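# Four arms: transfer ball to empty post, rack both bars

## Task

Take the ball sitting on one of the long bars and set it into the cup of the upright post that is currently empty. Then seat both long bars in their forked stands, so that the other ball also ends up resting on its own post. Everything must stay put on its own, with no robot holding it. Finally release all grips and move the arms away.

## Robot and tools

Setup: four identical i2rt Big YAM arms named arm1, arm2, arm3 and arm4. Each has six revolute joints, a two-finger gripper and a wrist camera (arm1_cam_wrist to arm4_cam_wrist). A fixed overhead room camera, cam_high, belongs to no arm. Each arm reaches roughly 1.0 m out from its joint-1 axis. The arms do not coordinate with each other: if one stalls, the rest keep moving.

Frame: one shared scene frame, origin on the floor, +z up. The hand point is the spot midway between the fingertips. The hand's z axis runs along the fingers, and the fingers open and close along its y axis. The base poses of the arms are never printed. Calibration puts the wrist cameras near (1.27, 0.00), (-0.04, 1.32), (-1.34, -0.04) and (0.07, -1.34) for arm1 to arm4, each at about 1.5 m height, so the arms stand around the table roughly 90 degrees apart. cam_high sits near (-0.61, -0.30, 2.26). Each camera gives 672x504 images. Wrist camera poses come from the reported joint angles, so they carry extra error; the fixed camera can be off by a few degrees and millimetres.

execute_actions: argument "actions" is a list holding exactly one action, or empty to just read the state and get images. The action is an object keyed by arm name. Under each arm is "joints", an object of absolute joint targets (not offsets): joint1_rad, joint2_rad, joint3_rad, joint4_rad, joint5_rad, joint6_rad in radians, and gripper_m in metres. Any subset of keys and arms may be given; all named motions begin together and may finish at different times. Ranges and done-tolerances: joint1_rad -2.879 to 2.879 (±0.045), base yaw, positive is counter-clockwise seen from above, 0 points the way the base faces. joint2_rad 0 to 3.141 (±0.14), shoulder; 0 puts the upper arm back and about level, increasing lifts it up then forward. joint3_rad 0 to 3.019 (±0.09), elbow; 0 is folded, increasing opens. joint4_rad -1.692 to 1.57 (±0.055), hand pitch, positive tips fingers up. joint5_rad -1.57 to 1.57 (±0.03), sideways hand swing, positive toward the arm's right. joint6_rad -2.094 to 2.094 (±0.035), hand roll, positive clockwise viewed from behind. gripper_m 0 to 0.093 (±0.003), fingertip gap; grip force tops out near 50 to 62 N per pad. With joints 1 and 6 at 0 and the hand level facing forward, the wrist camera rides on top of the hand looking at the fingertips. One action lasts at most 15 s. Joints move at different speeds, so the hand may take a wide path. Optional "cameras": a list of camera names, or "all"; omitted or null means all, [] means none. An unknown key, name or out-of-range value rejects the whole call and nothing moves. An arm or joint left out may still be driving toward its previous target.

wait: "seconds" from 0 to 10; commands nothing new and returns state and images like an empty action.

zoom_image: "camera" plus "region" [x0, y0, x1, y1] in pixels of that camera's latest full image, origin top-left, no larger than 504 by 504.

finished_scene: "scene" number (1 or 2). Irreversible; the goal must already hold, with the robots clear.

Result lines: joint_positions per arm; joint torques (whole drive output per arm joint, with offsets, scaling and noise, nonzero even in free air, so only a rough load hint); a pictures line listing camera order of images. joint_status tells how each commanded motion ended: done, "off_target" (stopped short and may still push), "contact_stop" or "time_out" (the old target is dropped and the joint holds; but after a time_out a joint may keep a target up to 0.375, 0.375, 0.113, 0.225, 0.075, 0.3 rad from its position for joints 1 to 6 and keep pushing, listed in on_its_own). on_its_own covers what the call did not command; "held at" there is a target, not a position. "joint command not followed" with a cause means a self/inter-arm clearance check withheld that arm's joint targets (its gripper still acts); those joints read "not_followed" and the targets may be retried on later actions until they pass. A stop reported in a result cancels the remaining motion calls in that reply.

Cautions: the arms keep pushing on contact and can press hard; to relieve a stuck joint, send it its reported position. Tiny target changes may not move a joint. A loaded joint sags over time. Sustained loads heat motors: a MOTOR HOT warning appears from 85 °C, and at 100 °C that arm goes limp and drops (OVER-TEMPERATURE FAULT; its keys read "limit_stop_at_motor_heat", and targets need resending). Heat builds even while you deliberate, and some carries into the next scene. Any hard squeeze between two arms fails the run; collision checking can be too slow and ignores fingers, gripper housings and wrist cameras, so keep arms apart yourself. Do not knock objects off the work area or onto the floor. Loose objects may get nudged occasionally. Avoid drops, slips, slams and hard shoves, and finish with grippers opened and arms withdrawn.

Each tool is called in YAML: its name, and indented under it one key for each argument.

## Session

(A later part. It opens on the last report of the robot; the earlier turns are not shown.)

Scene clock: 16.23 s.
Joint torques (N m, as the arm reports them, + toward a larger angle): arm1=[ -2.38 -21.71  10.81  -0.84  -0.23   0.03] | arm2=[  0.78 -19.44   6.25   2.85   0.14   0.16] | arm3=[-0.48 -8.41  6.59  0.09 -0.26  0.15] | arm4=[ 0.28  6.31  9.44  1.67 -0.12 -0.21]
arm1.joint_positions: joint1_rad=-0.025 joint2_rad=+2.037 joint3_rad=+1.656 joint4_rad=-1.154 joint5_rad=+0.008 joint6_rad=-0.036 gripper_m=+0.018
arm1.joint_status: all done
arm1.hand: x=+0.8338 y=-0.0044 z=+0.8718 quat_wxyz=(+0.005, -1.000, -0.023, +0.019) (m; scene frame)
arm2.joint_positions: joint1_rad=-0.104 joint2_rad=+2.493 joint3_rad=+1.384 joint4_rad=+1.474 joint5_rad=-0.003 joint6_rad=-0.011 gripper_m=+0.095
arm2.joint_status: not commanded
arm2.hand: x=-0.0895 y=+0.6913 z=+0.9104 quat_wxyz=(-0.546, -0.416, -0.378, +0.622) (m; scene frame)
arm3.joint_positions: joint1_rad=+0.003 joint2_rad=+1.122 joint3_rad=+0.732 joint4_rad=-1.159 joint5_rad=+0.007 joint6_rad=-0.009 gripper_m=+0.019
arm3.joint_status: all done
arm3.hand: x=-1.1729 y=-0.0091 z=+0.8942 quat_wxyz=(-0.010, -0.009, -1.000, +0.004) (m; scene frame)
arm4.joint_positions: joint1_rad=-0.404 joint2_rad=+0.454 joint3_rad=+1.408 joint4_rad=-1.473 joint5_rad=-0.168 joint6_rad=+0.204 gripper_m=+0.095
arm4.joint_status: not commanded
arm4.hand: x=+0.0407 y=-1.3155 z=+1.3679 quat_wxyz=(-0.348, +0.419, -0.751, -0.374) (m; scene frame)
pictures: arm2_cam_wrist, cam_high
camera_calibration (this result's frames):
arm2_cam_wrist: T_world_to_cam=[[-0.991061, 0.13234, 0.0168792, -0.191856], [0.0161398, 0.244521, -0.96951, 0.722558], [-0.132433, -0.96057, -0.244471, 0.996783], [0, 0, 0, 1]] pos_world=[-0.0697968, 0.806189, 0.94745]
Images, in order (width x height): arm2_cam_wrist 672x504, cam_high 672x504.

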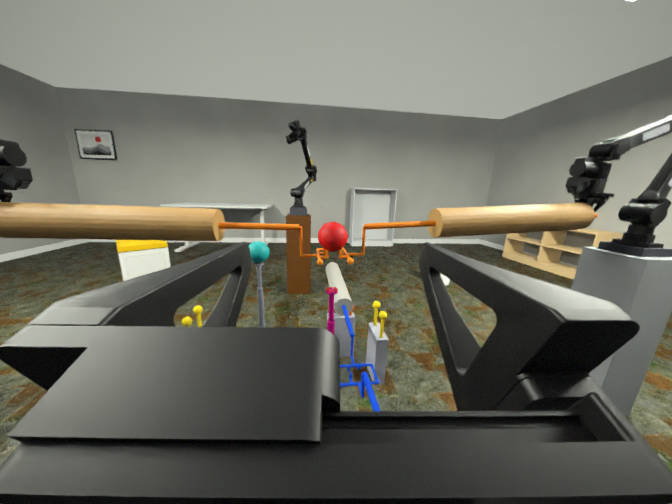

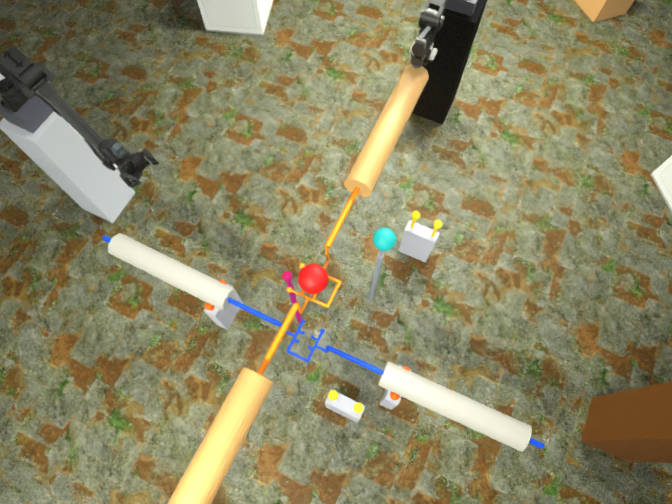

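execute_actions:
  actions:
    - {"arm1":{"joints":{"joint1_rad":-0.215,"joint6_rad":-0.22}},"arm3":{"joints":{"joint1_rad":0.41,"joint2_rad":1.215,"joint3_rad":0.82,"joint4_rad":-1.16,"joint6_rad":0.41}}}
  cameras: ["arm2_cam_wrist","cam_high"]

zoom_image:
  camera: "arm2_cam_wrist"
  region: [250, 190, 410, 310]

zoom_image:
  camera: "cam_high"
  region: [210, 200, 370, 340]

Scene clock: 18.03 s.
Joint torques (N m, as the arm reports them, + toward a larger angle): arm1=[ -2.97 -21.76  10.08  -0.92  -0.12   0.01] | arm2=[  0.34 -19.05   6.25   2.96   0.18   0.19] | arm3=[-0.4  -7.8   8.03  0.02 -0.45  0.16] | arm4=[ 0.28  6.34  9.44  1.67 -0.12 -0.21]
arm1.joint_positions: joint1_rad=-0.204 joint2_rad=+2.038 joint3_rad=+1.667 joint4_rad=-1.152 joint5_rad=+0.005 joint6_rad=-0.214 gripper_m=+0.018
arm1.joint_status: all done
arm1.hand: x=+0.8386 y=+0.1058 z=+0.8754 quat_wxyz=(+0.008, -0.999, -0.022, +0.024) (m; scene frame)
arm2.joint_positions: joint1_rad=-0.104 joint2_rad=+2.493 joint3_rad=+1.384 joint4_rad=+1.474 joint5_rad=-0.003 joint6_rad=-0.011 gripper_m=+0.095
arm2.joint_status: not commanded
arm2.hand: x=-0.0895 y=+0.6913 z=+0.9104 quat_wxyz=(-0.546, -0.416, -0.378, +0.622) (m; scene frame)
arm3.joint_positions: joint1_rad=+0.400 joint2_rad=+1.228 joint3_rad=+0.793 joint4_rad=-1.136 joint5_rad=+0.012 joint6_rad=+0.391 gripper_m=+0.019
arm3.joint_status: all done
arm3.hand: x=-1.1648 y=+0.1077 z=+0.8872 quat_wxyz=(-0.002, -0.011, -1.000, +0.006) (m; scene frame)
arm4.joint_positions: joint1_rad=-0.404 joint2_rad=+0.454 joint3_rad=+1.408 joint4_rad=-1.473 joint5_rad=-0.168 joint6_rad=+0.204 gripper_m=+0.095
arm4.joint_status: not commanded
arm4.hand: x=+0.0407 y=-1.3155 z=+1.3679 quat_wxyz=(-0.348, +0.419, -0.751, -0.374) (m; scene frame)
pictures: arm2_cam_wrist, cam_high
camera_calibration (this result's frames):
arm2_cam_wrist: T_world_to_cam=[[-0.991061, 0.13234, 0.0168792, -0.191856], [0.0161398, 0.244521, -0.96951, 0.722558], [-0.132433, -0.96057, -0.244471, 0.996783], [0, 0, 0, 1]] pos_world=[-0.0697968, 0.806189, 0.94745]
Images, in order (width x height): arm2_cam_wrist 672x504, cam_high 672x504.

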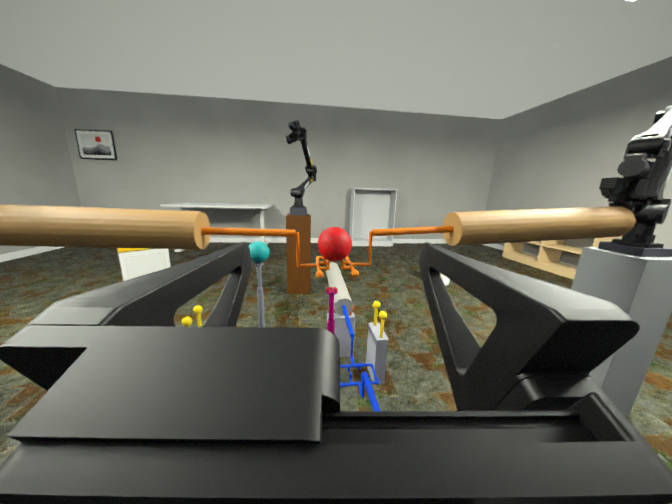

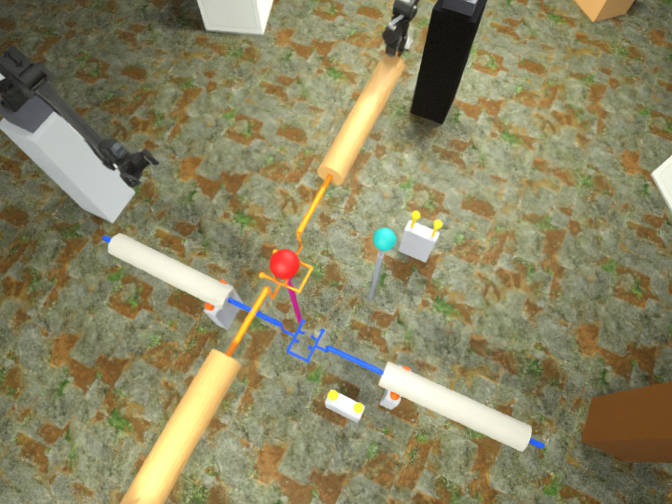

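Region (250, 190, 410, 310) of arm2_cam_wrist's 672x504 image, scaled by 3.150, with more detail than that image has; it fills the top 378 rows of this view, and the rest is white.

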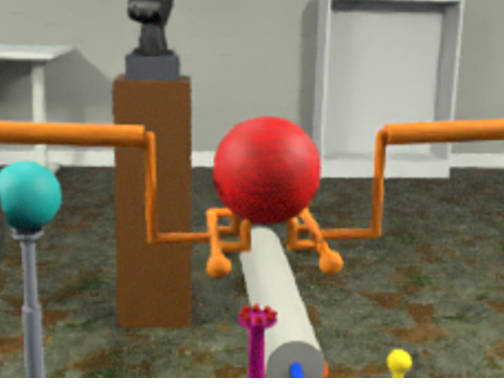

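Region (210, 200, 370, 340) of cam_high's 672x504 image, scaled by 3.150, with more detail than that image has; it fills the top 441 rows of this view, and the rest is white.

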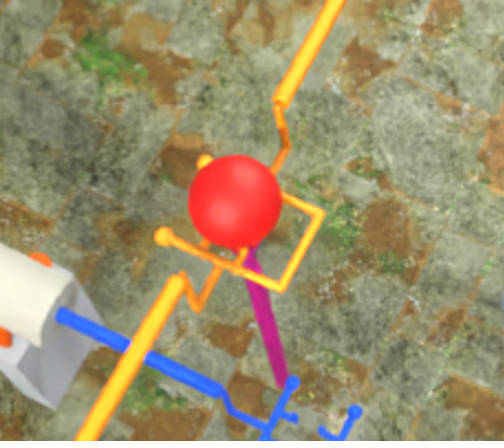

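execute_actions:
  actions:
    - {"arm1":{"joints":{"joint2_rad":2.035,"joint3_rad":1.58,"joint4_rad":-1.11}},"arm3":{"joints":{"joint2_rad":1.30,"joint3_rad":0.735,"joint4_rad":-1.02}}}
  cameras: ["arm2_cam_wrist","cam_high"]

zoom_image:
  camera: "arm2_cam_wrist"
  region: [250, 190, 410, 310]

zoom_image:
  camera: "cam_high"
  region: [210, 200, 370, 340]

Scene clock: 19.30 s.
Joint torques (N m, as the arm reports them, + toward a larger angle): arm1=[ -2.91 -21.46   7.03  -0.93  -0.06  -0.03] | arm2=[  1.29 -19.7    6.33   3.06   0.18   0.18] | arm3=[ 0.13 -9.57  5.12 -0.31 -0.61  0.11] | arm4=[ 0.26  6.35  9.44  1.67 -0.12 -0.21]
arm1.joint_positions: joint1_rad=-0.204 joint2_rad=+2.051 joint3_rad=+1.591 joint4_rad=-1.072 joint5_rad=+0.004 joint6_rad=-0.212 gripper_m=+0.018
arm1.joint_status: all done
arm1.hand: x=+0.8502 y=+0.1036 z=+0.8408 quat_wxyz=(+0.006, -1.000, -0.021, +0.020) (m; scene frame)
arm2.joint_positions: joint1_rad=-0.104 joint2_rad=+2.493 joint3_rad=+1.384 joint4_rad=+1.474 joint5_rad=-0.003 joint6_rad=-0.011 gripper_m=+0.095
arm2.joint_status: not commanded
arm2.hand: x=-0.0895 y=+0.6913 z=+0.9104 quat_wxyz=(-0.546, -0.416, -0.378, +0.622) (m; scene frame)
arm3.joint_positions: joint1_rad=+0.400 joint2_rad=+1.319 joint3_rad=+0.746 joint4_rad=-0.990 joint5_rad=+0.017 joint6_rad=+0.393 gripper_m=+0.019
arm3.joint_status: all done
arm3.hand: x=-1.1539 y=+0.1110 z=+0.8454 quat_wxyz=(-0.007, -0.012, -1.000, +0.007) (m; scene frame)
arm4.joint_positions: joint1_rad=-0.404 joint2_rad=+0.454 joint3_rad=+1.408 joint4_rad=-1.473 joint5_rad=-0.168 joint6_rad=+0.204 gripper_m=+0.095
arm4.joint_status: not commanded
arm4.hand: x=+0.0407 y=-1.3155 z=+1.3679 quat_wxyz=(-0.348, +0.419, -0.751, -0.374) (m; scene frame)
pictures: arm2_cam_wrist, cam_high
camera_calibration (this result's frames):
arm2_cam_wrist: T_world_to_cam=[[-0.991061, 0.13234, 0.0168792, -0.191856], [0.0161398, 0.244521, -0.96951, 0.722558], [-0.132433, -0.96057, -0.244471, 0.996783], [0, 0, 0, 1]] pos_world=[-0.0697968, 0.806189, 0.94745]
Images, in order (width x height): arm2_cam_wrist 672x504, cam_high 672x504.

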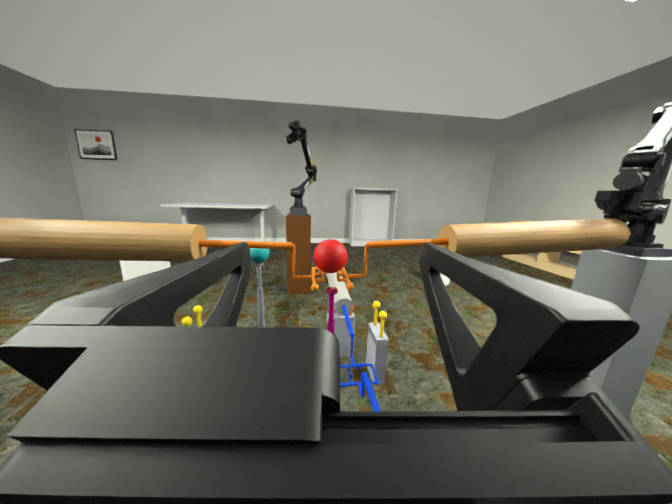

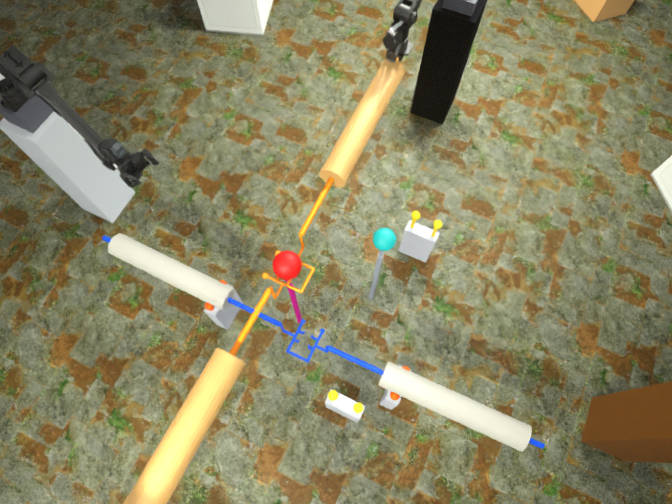

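Region (250, 190, 410, 310) of arm2_cam_wrist's 672x504 image, scaled by 3.150, with more detail than that image has; it fills the top 378 rows of this view, and the rest is white.

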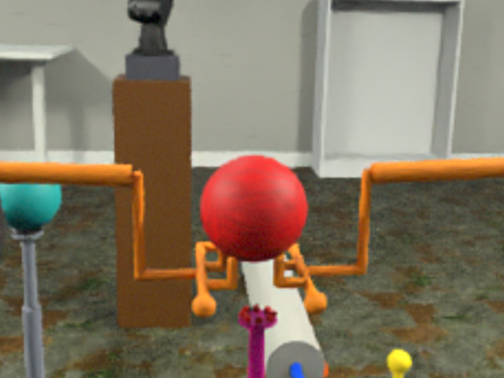

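Region (210, 200, 370, 340) of cam_high's 672x504 image, scaled by 3.150, with more detail than that image has; it fills the top 441 rows of this view, and the rest is white.

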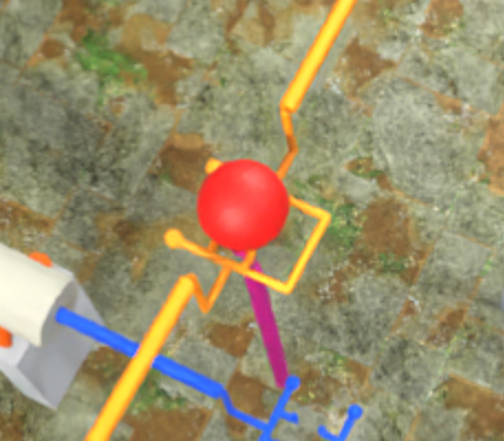

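execute_actions:
  actions:
    - {"arm1":{"joints":{"joint2_rad":2.075,"joint3_rad":1.575,"joint4_rad":-1.06}},"arm3":{"joints":{"joint2_rad":1.33,"joint3_rad":0.67,"joint4_rad":-0.92}}}
  cameras: ["arm2_cam_wrist","cam_high"]

zoom_image:
  camera: "arm2_cam_wrist"
  region: [250, 190, 410, 310]

zoom_image:
  camera: "cam_high"
  region: [210, 200, 370, 340]

Scene clock: 20.33 s.
Joint torques (N m, as the arm reports them, + toward a larger angle): arm1=[ -2.92 -21.46   6.7   -1.    -0.06  -0.02] | arm2=[  0.78 -19.69   6.47   3.08   0.15   0.22] | arm3=[-0.24 -8.37  4.44 -0.02 -0.64  0.17] | arm4=[ 0.26  6.33  9.44  1.66 -0.12 -0.21]
arm1.joint_positions: joint1_rad=-0.204 joint2_rad=+2.087 joint3_rad=+1.589 joint4_rad=-1.019 joint5_rad=+0.004 joint6_rad=-0.212 gripper_m=+0.018
arm1.joint_status: all done
arm1.hand: x=+0.8427 y=+0.1049 z=+0.8194 quat_wxyz=(+0.008, -0.999, -0.021, +0.027) (m; scene frame)
arm2.joint_positions: joint1_rad=-0.104 joint2_rad=+2.493 joint3_rad=+1.384 joint4_rad=+1.474 joint5_rad=-0.003 joint6_rad=-0.011 gripper_m=+0.095
arm2.joint_status: not commanded
arm2.hand: x=-0.0895 y=+0.6913 z=+0.9104 quat_wxyz=(-0.546, -0.416, -0.378, +0.622) (m; scene frame)
arm3.joint_positions: joint1_rad=+0.400 joint2_rad=+1.335 joint3_rad=+0.683 joint4_rad=-0.896 joint5_rad=+0.017 joint6_rad=+0.393 gripper_m=+0.019
arm3.joint_status: all done
arm3.hand: x=-1.1612 y=+0.1081 z=+0.8210 quat_wxyz=(-0.013, -0.012, -1.000, +0.004) (m; scene frame)
arm4.joint_positions: joint1_rad=-0.404 joint2_rad=+0.454 joint3_rad=+1.408 joint4_rad=-1.473 joint5_rad=-0.168 joint6_rad=+0.204 gripper_m=+0.095
arm4.joint_status: not commanded
arm4.hand: x=+0.0407 y=-1.3155 z=+1.3679 quat_wxyz=(-0.348, +0.419, -0.751, -0.374) (m; scene frame)
pictures: arm2_cam_wrist, cam_high
camera_calibration (this result's frames):
arm2_cam_wrist: T_world_to_cam=[[-0.991061, 0.13234, 0.0168792, -0.191856], [0.0161398, 0.244521, -0.96951, 0.722558], [-0.132433, -0.96057, -0.244471, 0.996783], [0, 0, 0, 1]] pos_world=[-0.0697968, 0.806189, 0.94745]
Images, in order (width x height): arm2_cam_wrist 672x504, cam_high 672x504.

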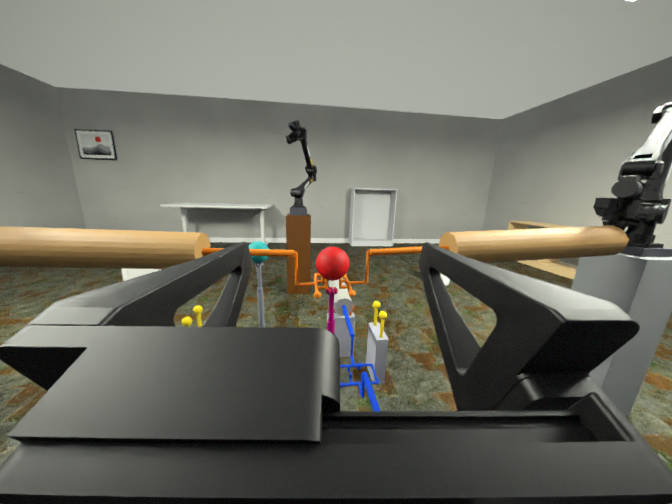

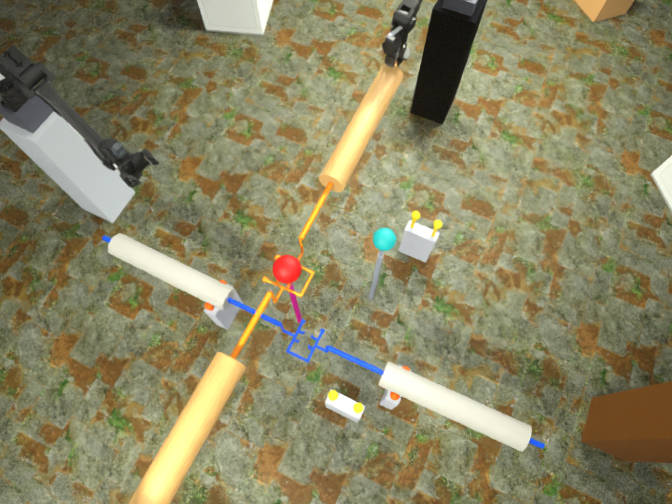

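Region (250, 190, 410, 310) of arm2_cam_wrist's 672x504 image, scaled by 3.150, with more detail than that image has; it fills the top 378 rows of this view, and the rest is white.

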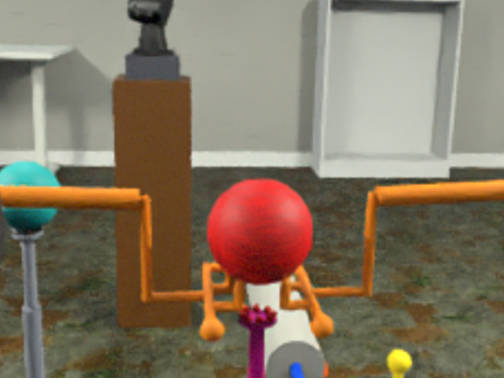

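Region (210, 200, 370, 340) of cam_high's 672x504 image, scaled by 3.150, with more detail than that image has; it fills the top 441 rows of this view, and the rest is white.

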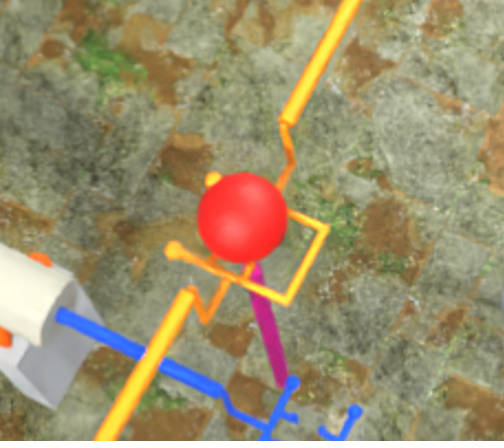

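execute_actions:
  actions:
    - {"arm1":{"joints":{"joint2_rad":2.09,"joint3_rad":1.53,"joint4_rad":-1.01}},"arm3":{"joints":{"joint2_rad":1.40,"joint3_rad":0.64,"joint4_rad":-0.83}}}
  cameras: ["arm2_cam_wrist","cam_high"]

zoom_image:
  camera: "arm2_cam_wrist"
  region: [250, 210, 410, 330]

zoom_image:
  camera: "cam_high"
  region: [210, 200, 370, 340]

Scene clock: 21.37 s.
Joint torques (N m, as the arm reports them, + toward a larger angle): arm1=[ -2.87 -20.69   5.99  -0.98  -0.06  -0.02] | arm2=[  1.04 -19.6    6.24   3.16   0.17   0.21] | arm3=[ 0.89 -9.04  3.53 -0.19 -0.59  0.14] | arm4=[ 0.25  6.34  9.44  1.67 -0.12 -0.21]
arm1.joint_positions: joint1_rad=-0.204 joint2_rad=+2.096 joint3_rad=+1.550 joint4_rad=-0.970 joint5_rad=+0.004 joint6_rad=-0.211 gripper_m=+0.018
arm1.joint_status: all done
arm1.hand: x=+0.8483 y=+0.1040 z=+0.8017 quat_wxyz=(+0.008, -0.999, -0.021, +0.028) (m; scene frame)
arm2.joint_positions: joint1_rad=-0.104 joint2_rad=+2.493 joint3_rad=+1.384 joint4_rad=+1.474 joint5_rad=-0.003 joint6_rad=-0.011 gripper_m=+0.095
arm2.joint_status: not commanded
arm2.hand: x=-0.0895 y=+0.6913 z=+0.9104 quat_wxyz=(-0.546, -0.416, -0.378, +0.622) (m; scene frame)
arm3.joint_positions: joint1_rad=+0.400 joint2_rad=+1.410 joint3_rad=+0.662 joint4_rad=-0.802 joint5_rad=+0.017 joint6_rad=+0.393 gripper_m=+0.019
arm3.joint_status: all done
arm3.hand: x=-1.1564 y=+0.1100 z=+0.7939 quat_wxyz=(-0.013, -0.012, -1.000, +0.004) (m; scene frame)
arm4.joint_positions: joint1_rad=-0.404 joint2_rad=+0.454 joint3_rad=+1.408 joint4_rad=-1.473 joint5_rad=-0.168 joint6_rad=+0.204 gripper_m=+0.095
arm4.joint_status: not commanded
arm4.hand: x=+0.0407 y=-1.3155 z=+1.3679 quat_wxyz=(-0.348, +0.419, -0.751, -0.374) (m; scene frame)
pictures: arm2_cam_wrist, cam_high
camera_calibration (this result's frames):
arm2_cam_wrist: T_world_to_cam=[[-0.991061, 0.13234, 0.0168792, -0.191856], [0.0161398, 0.244521, -0.96951, 0.722558], [-0.132433, -0.96057, -0.244471, 0.996783], [0, 0, 0, 1]] pos_world=[-0.0697968, 0.806189, 0.94745]
Images, in order (width x height): arm2_cam_wrist 672x504, cam_high 672x504.

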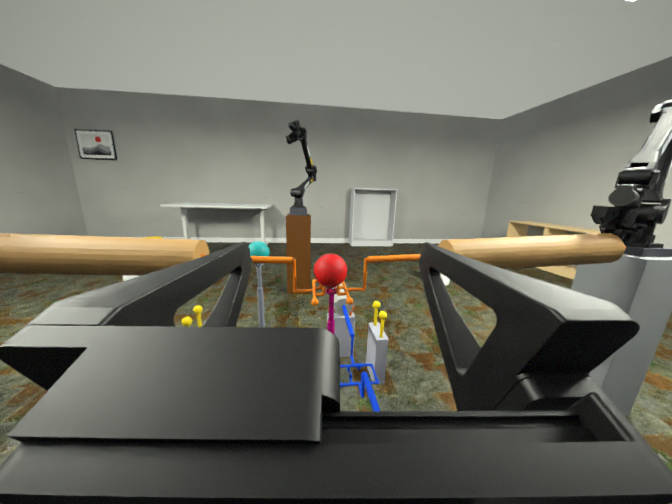

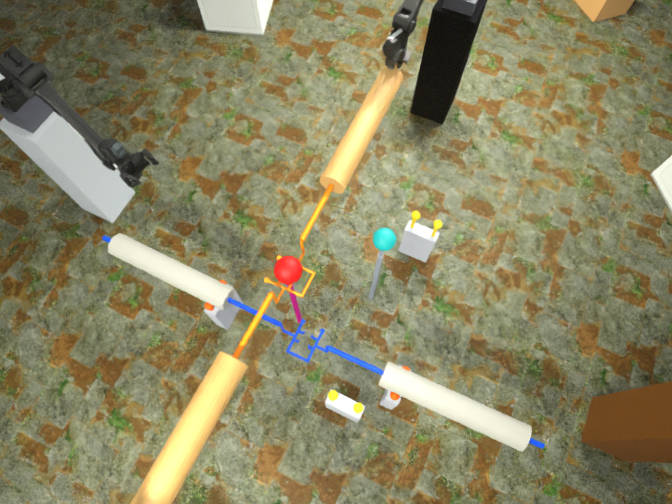

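Region (250, 210, 410, 330) of arm2_cam_wrist's 672x504 image, scaled by 3.150, with more detail than that image has; it fills the top 378 rows of this view, and the rest is white.

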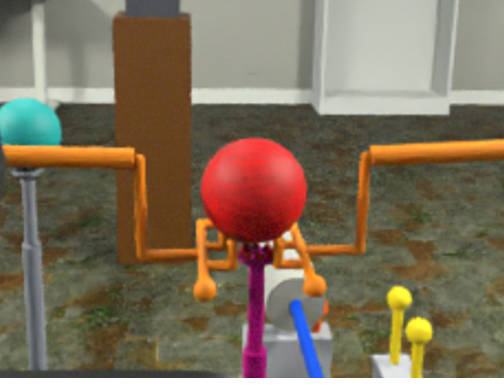

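Region (210, 200, 370, 340) of cam_high's 672x504 image, scaled by 3.150, with more detail than that image has; it fills the top 441 rows of this view, and the rest is white.

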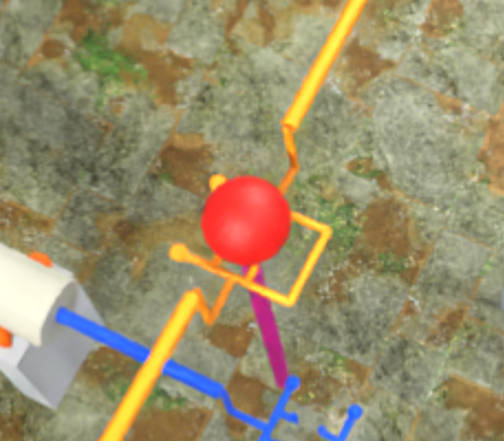

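execute_actions:
  actions:
    - {"arm1":{"joints":{"joint2_rad":2.12,"joint3_rad":1.49,"joint4_rad":-0.95}},"arm3":{"joints":{"joint2_rad":1.47,"joint3_rad":0.60,"joint4_rad":-0.72}}}
  cameras: ["arm2_cam_wrist","cam_high"]

zoom_image:
  camera: "arm2_cam_wrist"
  region: [250, 210, 410, 330]

Scene clock: 22.30 s.
Joint torques (N m, as the arm reports them, + toward a larger angle): arm1=[ -2.88 -19.83   5.1   -1.08  -0.06  -0.03] | arm2=[  1.04 -19.42   6.43   3.11   0.16   0.19] | arm3=[ 0.18 -8.22  2.25  0.04 -0.56  0.11] | arm4=[ 0.26  6.34  9.44  1.67 -0.12 -0.21]
arm1.joint_positions: joint1_rad=-0.204 joint2_rad=+2.117 joint3_rad=+1.520 joint4_rad=-0.907 joint5_rad=+0.004 joint6_rad=-0.211 gripper_m=+0.018
arm1.joint_status: all done
arm1.hand: x=+0.8503 y=+0.1037 z=+0.7799 quat_wxyz=(+0.009, -0.999, -0.021, +0.033) (m; scene frame)
arm2.joint_positions: joint1_rad=-0.104 joint2_rad=+2.493 joint3_rad=+1.384 joint4_rad=+1.474 joint5_rad=-0.003 joint6_rad=-0.011 gripper_m=+0.095
arm2.joint_status: not commanded
arm2.hand: x=-0.0895 y=+0.6913 z=+0.9104 quat_wxyz=(-0.546, -0.416, -0.378, +0.622) (m; scene frame)
arm3.joint_positions: joint1_rad=+0.400 joint2_rad=+1.471 joint3_rad=+0.630 joint4_rad=-0.694 joint5_rad=+0.018 joint6_rad=+0.393 gripper_m=+0.019
arm3.joint_status: all done
arm3.hand: x=-1.1549 y=+0.1105 z=+0.7679 quat_wxyz=(-0.020, -0.012, -1.000, +0.002) (m; scene frame)
arm4.joint_positions: joint1_rad=-0.404 joint2_rad=+0.454 joint3_rad=+1.408 joint4_rad=-1.473 joint5_rad=-0.168 joint6_rad=+0.204 gripper_m=+0.095
arm4.joint_status: not commanded
arm4.hand: x=+0.0407 y=-1.3155 z=+1.3679 quat_wxyz=(-0.348, +0.419, -0.751, -0.374) (m; scene frame)
pictures: arm2_cam_wrist, cam_high
camera_calibration (this result's frames):
arm2_cam_wrist: T_world_to_cam=[[-0.991061, 0.13234, 0.0168792, -0.191856], [0.0161398, 0.244521, -0.96951, 0.722558], [-0.132433, -0.96057, -0.244471, 0.996783], [0, 0, 0, 1]] pos_world=[-0.0697968, 0.806189, 0.94745]
Images, in order (width x height): arm2_cam_wrist 672x504, cam_high 672x504.

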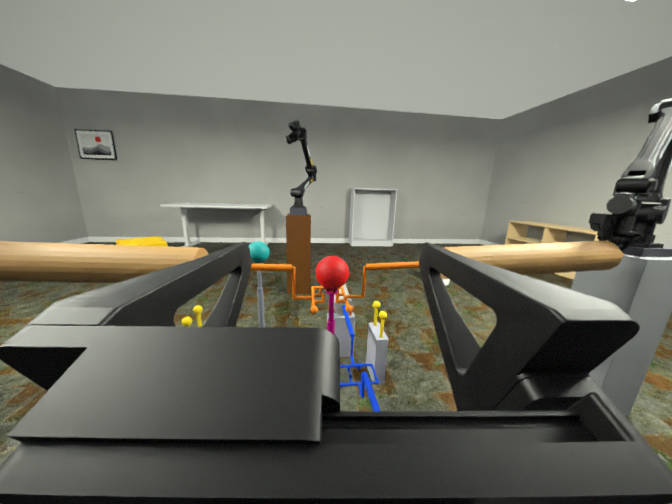

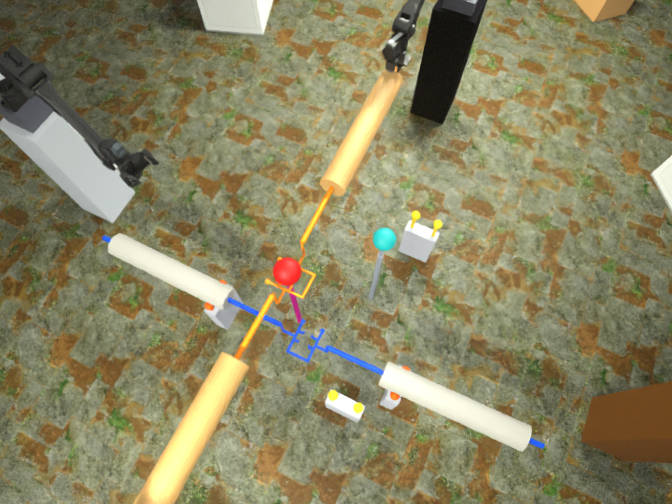

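Region (250, 210, 410, 330) of arm2_cam_wrist's 672x504 image, scaled by 3.150, with more detail than that image has; it fills the top 378 rows of this view, and the rest is white.

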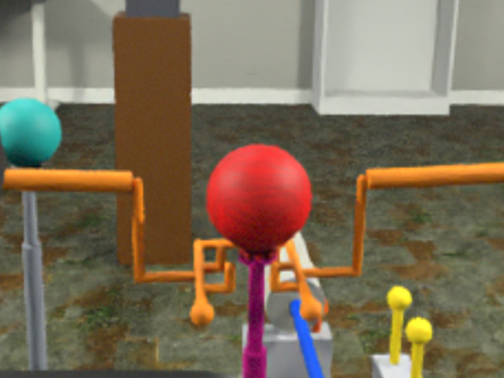

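execute_actions:
  actions:
    - {"arm1":{"joints":{"joint2_rad":2.14,"joint3_rad":1.46,"joint4_rad":-0.9}},"arm3":{"joints":{"joint2_rad":1.51,"joint3_rad":0.57,"joint4_rad":-0.67}}}
  cameras: []

execute_actions:
  actions:
    - {"arm1":{"joints":{"joint1_rad":-0.10,"joint2_rad":2.12,"joint3_rad":1.425,"joint4_rad":-0.88,"joint6_rad":-0.1}},"arm3":{"joints":{"joint1_rad":0.175,"joint2_rad":1.46,"joint3_rad":0.515,"joint4_rad":-0.65,"joint6_rad":0.17}}}
  cameras: ["arm2_cam_wrist","cam_high"]

zoom_image:
  camera: "arm2_cam_wrist"
  region: [250, 210, 410, 330]

Scene clock: 23.40 s.
Joint torques (N m, as the arm reports them, + toward a larger angle): arm1=[ -2.88 -19.29   4.36  -1.23  -0.06  -0.03] | arm2=[  0.97 -19.71   6.38   3.03   0.14   0.17] | arm3=[ 0.45 -7.25  1.87 -0.3  -0.67  0.11] | arm4=[ 0.25  6.31  9.44  1.67 -0.12 -0.21]
arm1.joint_positions: joint1_rad=-0.204 joint2_rad=+2.130 joint3_rad=+1.499 joint4_rad=-0.852 joint5_rad=+0.004 joint6_rad=-0.211 gripper_m=+0.018
arm1.joint_status: all done
arm1.hand: x=+0.8487 y=+0.1039 z=+0.7664 quat_wxyz=(+0.011, -0.999, -0.021, +0.044) (m; scene frame)
arm2.joint_positions: joint1_rad=-0.104 joint2_rad=+2.493 joint3_rad=+1.384 joint4_rad=+1.474 joint5_rad=-0.003 joint6_rad=-0.011 gripper_m=+0.095
arm2.joint_status: not commanded
arm2.hand: x=-0.0895 y=+0.6913 z=+0.9104 quat_wxyz=(-0.546, -0.416, -0.378, +0.622) (m; scene frame)
arm3.joint_positions: joint1_rad=+0.400 joint2_rad=+1.503 joint3_rad=+0.608 joint4_rad=-0.636 joint5_rad=+0.018 joint6_rad=+0.393 gripper_m=+0.019
arm3.joint_status: all done
arm3.hand: x=-1.1574 y=+0.1094 z=+0.7532 quat_wxyz=(-0.021, -0.012, -1.000, +0.001) (m; scene frame)
arm4.joint_positions: joint1_rad=-0.404 joint2_rad=+0.454 joint3_rad=+1.408 joint4_rad=-1.473 joint5_rad=-0.168 joint6_rad=+0.204 gripper_m=+0.095
arm4.joint_status: not commanded
arm4.hand: x=+0.0407 y=-1.3155 z=+1.3679 quat_wxyz=(-0.348, +0.419, -0.751, -0.374) (m; scene frame)
pictures: none
No camera images: the call's "cameras" was empty. Leave "cameras" out to get every camera's image.

Scene clock: 25.30 s.
Joint torques (N m, as the arm reports them, + toward a larger angle): arm1=[ -2.41 -20.65   4.35  -1.64  -0.04  -0.02] | arm2=[  1.44 -19.67   6.18   2.99   0.22   0.21] | arm3=[ 0.59 -9.69  1.28 -0.65 -0.59  0.  ] | arm4=[ 0.28  6.35  9.44  1.67 -0.12 -0.21]
arm1.joint_positions: joint1_rad=-0.095 joint2_rad=+2.130 joint3_rad=+1.462 joint4_rad=-0.822 joint5_rad=+0.003 joint6_rad=-0.090 gripper_m=+0.018
arm1.joint_status: joint4_rad time_out (moved +0.030 of -0.028); the others done
arm1.on_its_own: joint4_rad reads -0.822 and still pushes toward -0.880 since a time_out
arm1.hand: x=+0.8511 y=+0.0371 z=+0.7549 quat_wxyz=(+0.005, -0.999, -0.015, +0.041) (m; scene frame)
arm2.joint_positions: joint1_rad=-0.104 joint2_rad=+2.493 joint3_rad=+1.384 joint4_rad=+1.474 joint5_rad=-0.003 joint6_rad=-0.011 gripper_m=+0.095
arm2.joint_status: not commanded
arm2.hand: x=-0.0895 y=+0.6913 z=+0.9104 quat_wxyz=(-0.546, -0.416, -0.378, +0.622) (m; scene frame)
arm3.joint_positions: joint1_rad=+0.169 joint2_rad=+1.484 joint3_rad=+0.555 joint4_rad=-0.606 joint5_rad=+0.015 joint6_rad=+0.163 gripper_m=+0.019
arm3.joint_status: all done
arm3.hand: x=-1.1583 y=+0.0377 z=+0.7461 quat_wxyz=(-0.018, -0.012, -1.000, +0.005) (m; scene frame)
arm4.joint_positions: joint1_rad=-0.404 joint2_rad=+0.454 joint3_rad=+1.408 joint4_rad=-1.473 joint5_rad=-0.168 joint6_rad=+0.204 gripper_m=+0.095
arm4.joint_status: not commanded
arm4.hand: x=+0.0407 y=-1.3155 z=+1.3679 quat_wxyz=(-0.348, +0.419, -0.751, -0.374) (m; scene frame)
pictures: arm2_cam_wrist, cam_high
camera_calibration (this result's frames):
arm2_cam_wrist: T_world_to_cam=[[-0.991061, 0.13234, 0.0168792, -0.191856], [0.0161398, 0.244521, -0.96951, 0.722558], [-0.132433, -0.96057, -0.244471, 0.996783], [0, 0, 0, 1]] pos_world=[-0.0697968, 0.806189, 0.94745]
Images, in order (width x height): arm2_cam_wrist 672x504, cam_high 672x504.

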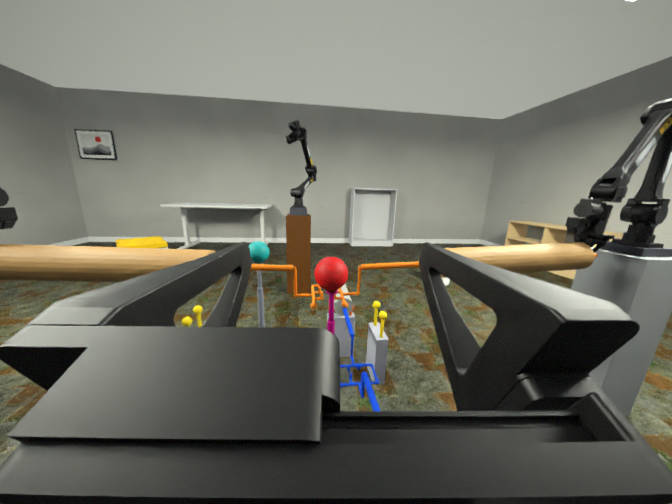

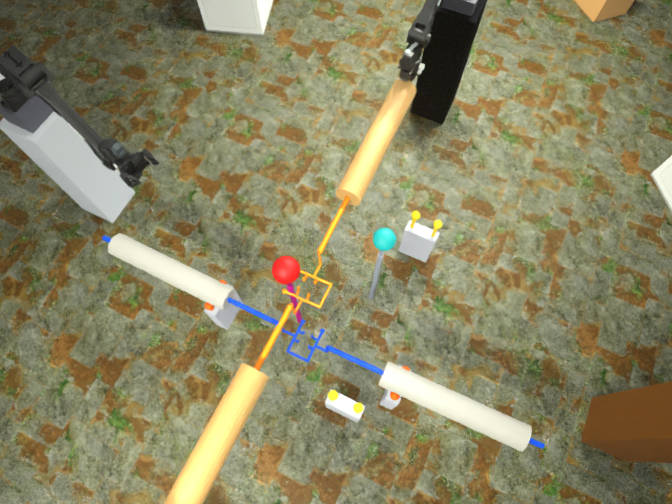

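Region (250, 210, 410, 330) of arm2_cam_wrist's 672x504 image, scaled by 3.150, with more detail than that image has; it fills the top 378 rows of this view, and the rest is white.

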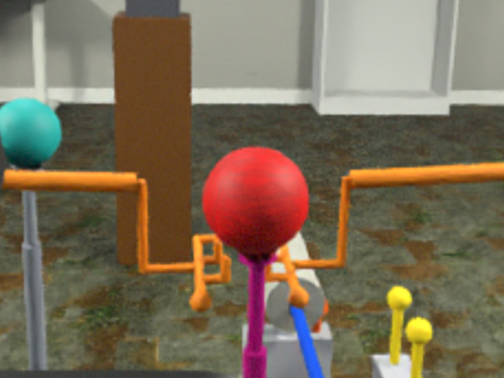

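execute_actions:
  actions: []

Scene clock: 26.00 s.
Joint torques (N m, as the arm reports them, + toward a larger angle): arm1=[ -2.37 -20.68   4.34  -1.64  -0.03  -0.02] | arm2=[  0.97 -19.37   6.36   2.92   0.16   0.15] | arm3=[-0.12 -9.87  1.43 -0.83 -0.52  0.07] | arm4=[ 0.26  6.33  9.45  1.66 -0.12 -0.21]
arm1.joint_positions: joint1_rad=-0.095 joint2_rad=+2.130 joint3_rad=+1.462 joint4_rad=-0.822 joint5_rad=+0.003 joint6_rad=-0.090 gripper_m=+0.018
arm1.joint_status: joint4_rad time_out (moved +0.030 of -0.028); the others done
arm1.on_its_own: joint4_rad reads -0.822 and still pushes toward -0.880 since a time_out
arm1.hand: x=+0.8511 y=+0.0371 z=+0.7549 quat_wxyz=(+0.005, -0.999, -0.015, +0.041) (m; scene frame)
arm2.joint_positions: joint1_rad=-0.104 joint2_rad=+2.493 joint3_rad=+1.384 joint4_rad=+1.474 joint5_rad=-0.003 joint6_rad=-0.011 gripper_m=+0.095
arm2.joint_status: not commanded
arm2.hand: x=-0.0895 y=+0.6913 z=+0.9104 quat_wxyz=(-0.546, -0.416, -0.378, +0.622) (m; scene frame)
arm3.joint_positions: joint1_rad=+0.169 joint2_rad=+1.484 joint3_rad=+0.555 joint4_rad=-0.606 joint5_rad=+0.015 joint6_rad=+0.163 gripper_m=+0.019
arm3.joint_status: all done
arm3.hand: x=-1.1583 y=+0.0377 z=+0.7461 quat_wxyz=(-0.018, -0.012, -1.000, +0.005) (m; scene frame)
arm4.joint_positions: joint1_rad=-0.404 joint2_rad=+0.454 joint3_rad=+1.408 joint4_rad=-1.473 joint5_rad=-0.168 joint6_rad=+0.204 gripper_m=+0.095
arm4.joint_status: not commanded
arm4.hand: x=+0.0407 y=-1.3155 z=+1.3679 quat_wxyz=(-0.348, +0.419, -0.751, -0.374) (m; scene frame)
pictures: arm1_cam_wrist, arm2_cam_wrist, arm3_cam_wrist, arm4_cam_wrist, cam_high
camera_calibration (this result's frames):
arm1_cam_wrist: T_world_to_cam=[[-0.0305871, 0.999138, 0.0280812, -0.0328237], [0.858999, 0.0119115, 0.511839, -1.11008], [0.511063, 0.0397773, -0.858622, 0.33692], [0, 0, 0, 1]] pos_world=[0.780364, 0.0326163, 0.85839]
arm2_cam_wrist: T_world_to_cam=[[-0.991061, 0.13234, 0.0168792, -0.191856], [0.0161398, 0.244521, -0.96951, 0.722558], [-0.132433, -0.96057, -0.244471, 0.996783], [0, 0, 0, 1]] pos_world=[-0.0697968, 0.806189, 0.94745]
arm3_cam_wrist: T_world_to_cam=[[-0.00998069, -0.999819, 0.0161739, 0.0112712], [-0.833796, 0.0172498, 0.551803, -1.37287], [-0.551983, -0.00797833, -0.833817, 0.11009], [0, 0, 0, 1]] pos_world=[-1.08381, 0.0358292, 0.849166]
arm4_cam_wrist: T_world_to_cam=[[0.889937, -0.359999, -0.280025, -0.121621], [-0.44866, -0.801344, -0.395667, -0.487115], [-0.0819563, 0.477755, -0.874662, 1.95091], [0, 0, 0, 1]] pos_world=[0.0495752, -1.36619, 1.47959]
Images, in order (width x height): arm1_cam_wrist 672x504, arm2_cam_wrist 672x504, arm3_cam_wrist 672x504, arm4_cam_wrist 672x504, cam_high 672x504.

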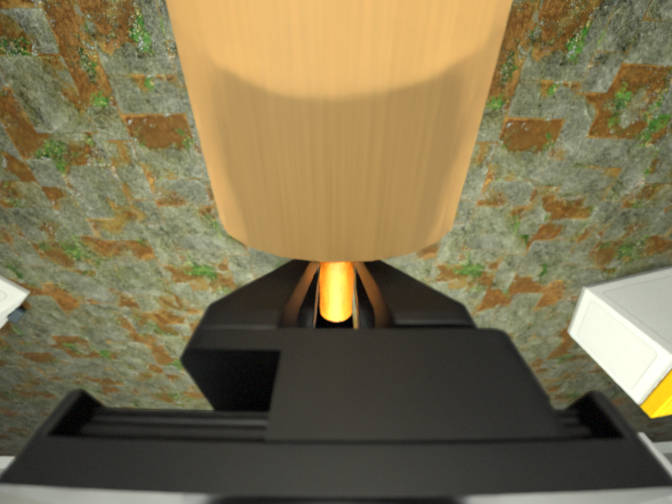

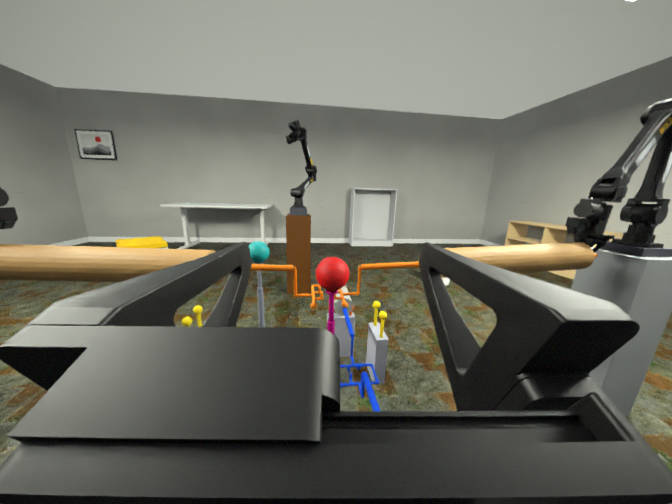

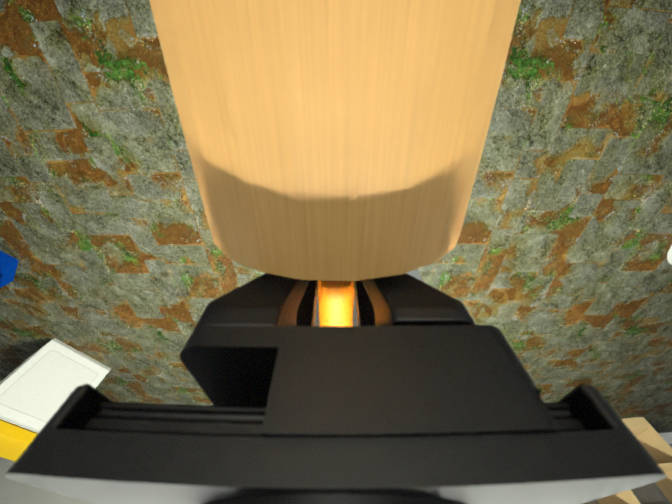

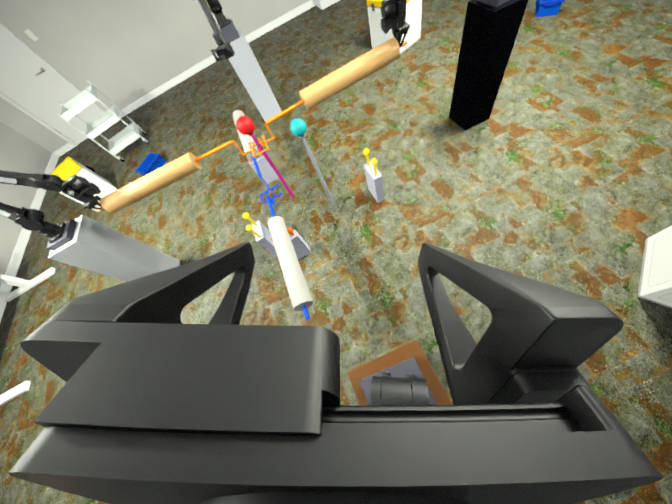

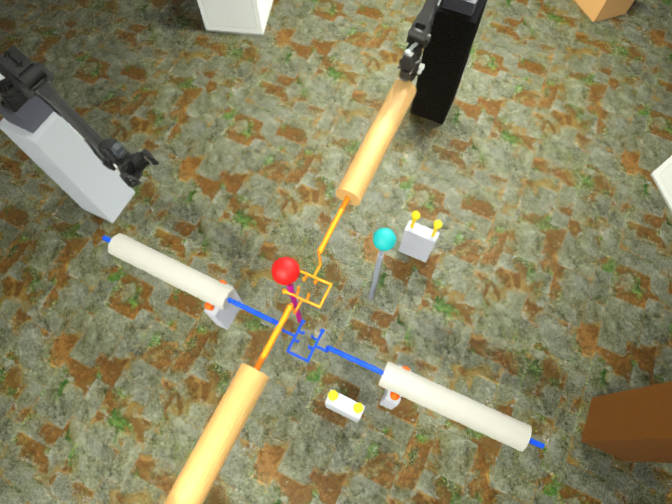

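execute_actions:
  actions:
    - {"arm1":{"joints":{"joint1_rad":0.03,"joint4_rad":-0.83,"joint6_rad":0.03}},"arm3":{"joints":{"joint1_rad":-0.12,"joint6_rad":-0.12}}}
  cameras: ["cam_high","arm2_cam_wrist"]

Scene clock: 28.77 s.
Joint torques (N m, as the arm reports them, + toward a larger angle): arm1=[ -1.79 -20.61   5.04  -0.95  -0.15   0.06] | arm2=[  0.75 -19.73   6.23   2.95   0.1    0.18] | arm3=[ -1.36 -10.01   1.9   -0.79  -0.22   0.07] | arm4=[ 0.27  6.35  9.44  1.66 -0.12 -0.21]
arm1.joint_positions: joint1_rad=+0.027 joint2_rad=+2.130 joint3_rad=+1.452 joint4_rad=-0.788 joint5_rad=+0.007 joint6_rad=+0.030 gripper_m=+0.018
arm1.joint_status: all done
arm1.hand: x=+0.8475 y=-0.0355 z=+0.7525 quat_wxyz=(+0.001, -0.998, -0.016, +0.053) (m; scene frame)
arm2.joint_positions: joint1_rad=-0.104 joint2_rad=+2.493 joint3_rad=+1.384 joint4_rad=+1.474 joint5_rad=-0.003 joint6_rad=-0.011 gripper_m=+0.095
arm2.joint_status: not commanded
arm2.hand: x=-0.0895 y=+0.6913 z=+0.9104 quat_wxyz=(-0.546, -0.416, -0.378, +0.622) (m; scene frame)
arm3.joint_positions: joint1_rad=-0.115 joint2_rad=+1.484 joint3_rad=+0.548 joint4_rad=-0.606 joint5_rad=+0.005 joint6_rad=-0.126 gripper_m=+0.019
arm3.joint_status: all done
arm3.hand: x=-1.1634 y=-0.0433 z=+0.7444 quat_wxyz=(-0.013, -0.010, -1.000, +0.005) (m; scene frame)
arm4.joint_positions: joint1_rad=-0.404 joint2_rad=+0.454 joint3_rad=+1.408 joint4_rad=-1.473 joint5_rad=-0.168 joint6_rad=+0.204 gripper_m=+0.095
arm4.joint_status: not commanded
arm4.hand: x=+0.0407 y=-1.3155 z=+1.3679 quat_wxyz=(-0.348, +0.419, -0.751, -0.374) (m; scene frame)
pictures: arm2_cam_wrist, cam_high
camera_calibration (this result's frames):
arm2_cam_wrist: T_world_to_cam=[[-0.991061, 0.13234, 0.0168792, -0.191856], [0.0161398, 0.244521, -0.96951, 0.722558], [-0.132433, -0.96057, -0.244471, 0.996783], [0, 0, 0, 1]] pos_world=[-0.0697968, 0.806189, 0.94745]
Images, in order (width x height): arm2_cam_wrist 672x504, cam_high 672x504.

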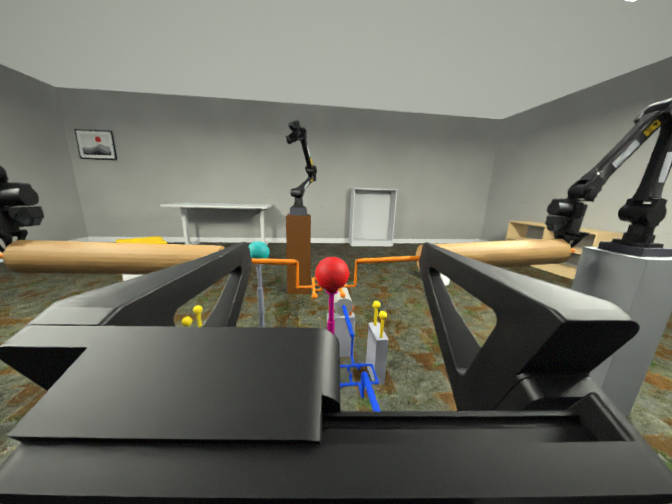

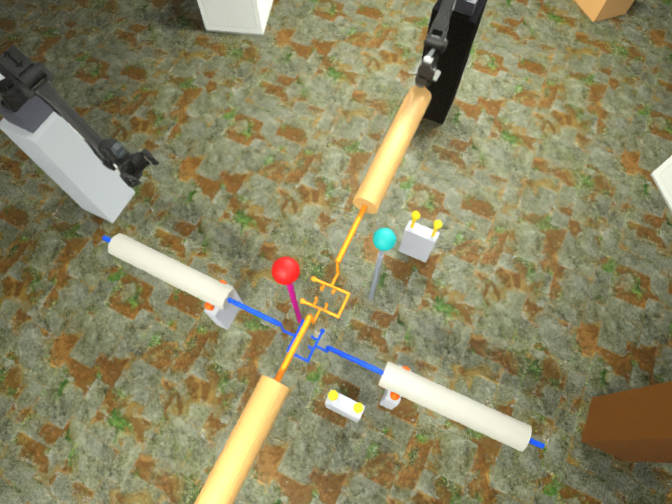

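execute_actions:
  actions:
    - {"arm1":{"joints":{"joint2_rad":2.06,"joint3_rad":1.57,"joint4_rad":-1.0}},"arm3":{"joints":{"joint2_rad":1.29,"joint3_rad":0.65,"joint4_rad":-0.9}}}
  cameras: []

execute_actions:
  actions:
    - {"arm1":{"joints":{"joint2_rad":2.01,"joint3_rad":1.69,"joint4_rad":-1.19}},"arm3":{"joints":{"joint2_rad":1.13,"joint3_rad":0.77,"joint4_rad":-1.17}}}
  cameras: ["cam_high","arm2_cam_wrist"]

Scene clock: 30.00 s.
Joint torques (N m, as the arm reports them, + toward a larger angle): arm1=[ -1.91 -22.89   9.39  -0.87  -0.16   0.06] | arm2=[  1.05 -19.45   6.52   2.91   0.12   0.19] | arm3=[-0.71 -8.43  7.49 -0.09 -0.26  0.05] | arm4=[ 0.25  6.37  9.44  1.67 -0.12 -0.21]
arm1.joint_positions: joint1_rad=+0.027 joint2_rad=+2.092 joint3_rad=+1.543 joint4_rad=-0.964 joint5_rad=+0.007 joint6_rad=+0.030 gripper_m=+0.018
arm1.joint_status: all done
arm1.hand: x=+0.8417 y=-0.0359 z=+0.8013 quat_wxyz=(+0.002, -0.999, -0.016, +0.030) (m; scene frame)
arm2.joint_positions: joint1_rad=-0.104 joint2_rad=+2.493 joint3_rad=+1.384 joint4_rad=+1.474 joint5_rad=-0.003 joint6_rad=-0.011 gripper_m=+0.095
arm2.joint_status: not commanded
arm2.hand: x=-0.0895 y=+0.6913 z=+0.9104 quat_wxyz=(-0.546, -0.416, -0.378, +0.622) (m; scene frame)
arm3.joint_positions: joint1_rad=-0.115 joint2_rad=+1.309 joint3_rad=+0.619 joint4_rad=-0.872 joint5_rad=+0.005 joint6_rad=-0.127 gripper_m=+0.019
arm3.joint_status: all done
arm3.hand: x=-1.1669 y=-0.0427 z=+0.8092 quat_wxyz=(-0.004, -0.009, -1.000, +0.003) (m; scene frame)
arm4.joint_positions: joint1_rad=-0.404 joint2_rad=+0.454 joint3_rad=+1.408 joint4_rad=-1.473 joint5_rad=-0.168 joint6_rad=+0.204 gripper_m=+0.095
arm4.joint_status: not commanded
arm4.hand: x=+0.0407 y=-1.3155 z=+1.3679 quat_wxyz=(-0.348, +0.419, -0.751, -0.374) (m; scene frame)
pictures: none
No camera images: the call's "cameras" was empty. Leave "cameras" out to get every camera's image.

Scene clock: 31.07 s.
Joint torques (N m, as the arm reports them, + toward a larger angle): arm1=[ -1.89 -22.68  10.28  -0.98  -0.15   0.08] | arm2=[  1.73 -19.84   6.54   2.95   0.13   0.2 ] | arm3=[-0.84 -6.94  9.4  -0.13 -0.2   0.08] | arm4=[ 0.25  6.33  9.44  1.66 -0.12 -0.21]
arm1.joint_positions: joint1_rad=+0.027 joint2_rad=+2.039 joint3_rad=+1.658 joint4_rad=-1.151 joint5_rad=+0.007 joint6_rad=+0.030 gripper_m=+0.018
arm1.joint_status: all done
arm1.hand: x=+0.8338 y=-0.0365 z=+0.8712 quat_wxyz=(+0.003, -1.000, -0.016, +0.021) (m; scene frame)
arm2.joint_positions: joint1_rad=-0.104 joint2_rad=+2.493 joint3_rad=+1.384 joint4_rad=+1.474 joint5_rad=-0.003 joint6_rad=-0.011 gripper_m=+0.095
arm2.joint_status: not commanded
arm2.hand: x=-0.0895 y=+0.6913 z=+0.9104 quat_wxyz=(-0.546, -0.416, -0.378, +0.622) (m; scene frame)
arm3.joint_positions: joint1_rad=-0.115 joint2_rad=+1.147 joint3_rad=+0.724 joint4_rad=-1.141 joint5_rad=+0.005 joint6_rad=-0.127 gripper_m=+0.019
arm3.joint_status: all done
arm3.hand: x=-1.1751 y=-0.0415 z=+0.8853 quat_wxyz=(-0.003, -0.009, -1.000, +0.003) (m; scene frame)
arm4.joint_positions: joint1_rad=-0.404 joint2_rad=+0.454 joint3_rad=+1.408 joint4_rad=-1.473 joint5_rad=-0.168 joint6_rad=+0.204 gripper_m=+0.095
arm4.joint_status: not commanded
arm4.hand: x=+0.0407 y=-1.3155 z=+1.3679 quat_wxyz=(-0.348, +0.419, -0.751, -0.374) (m; scene frame)
pictures: arm2_cam_wrist, cam_high
camera_calibration (this result's frames):
arm2_cam_wrist: T_world_to_cam=[[-0.991061, 0.13234, 0.0168792, -0.191856], [0.0161398, 0.244521, -0.96951, 0.722558], [-0.132433, -0.96057, -0.244471, 0.996783], [0, 0, 0, 1]] pos_world=[-0.0697968, 0.806189, 0.94745]
Images, in order (width x height): arm2_cam_wrist 672x504, cam_high 672x504.

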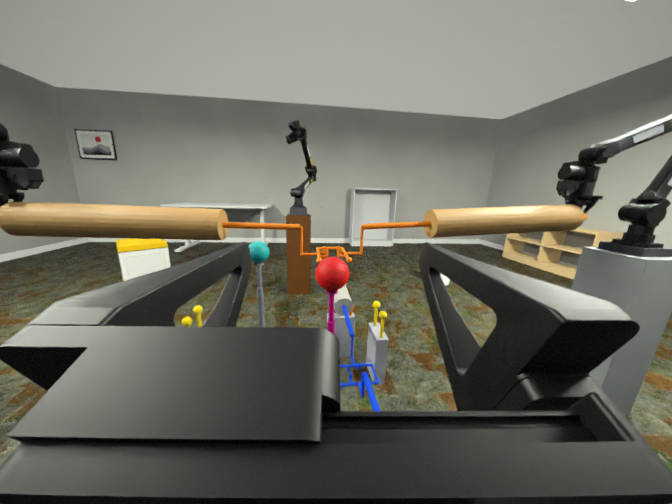

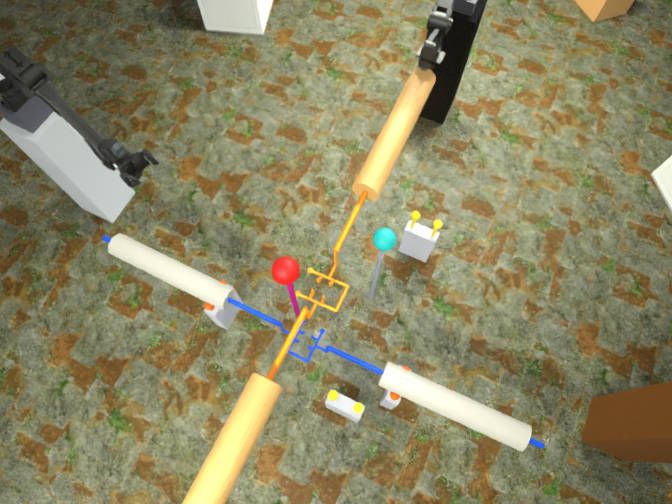

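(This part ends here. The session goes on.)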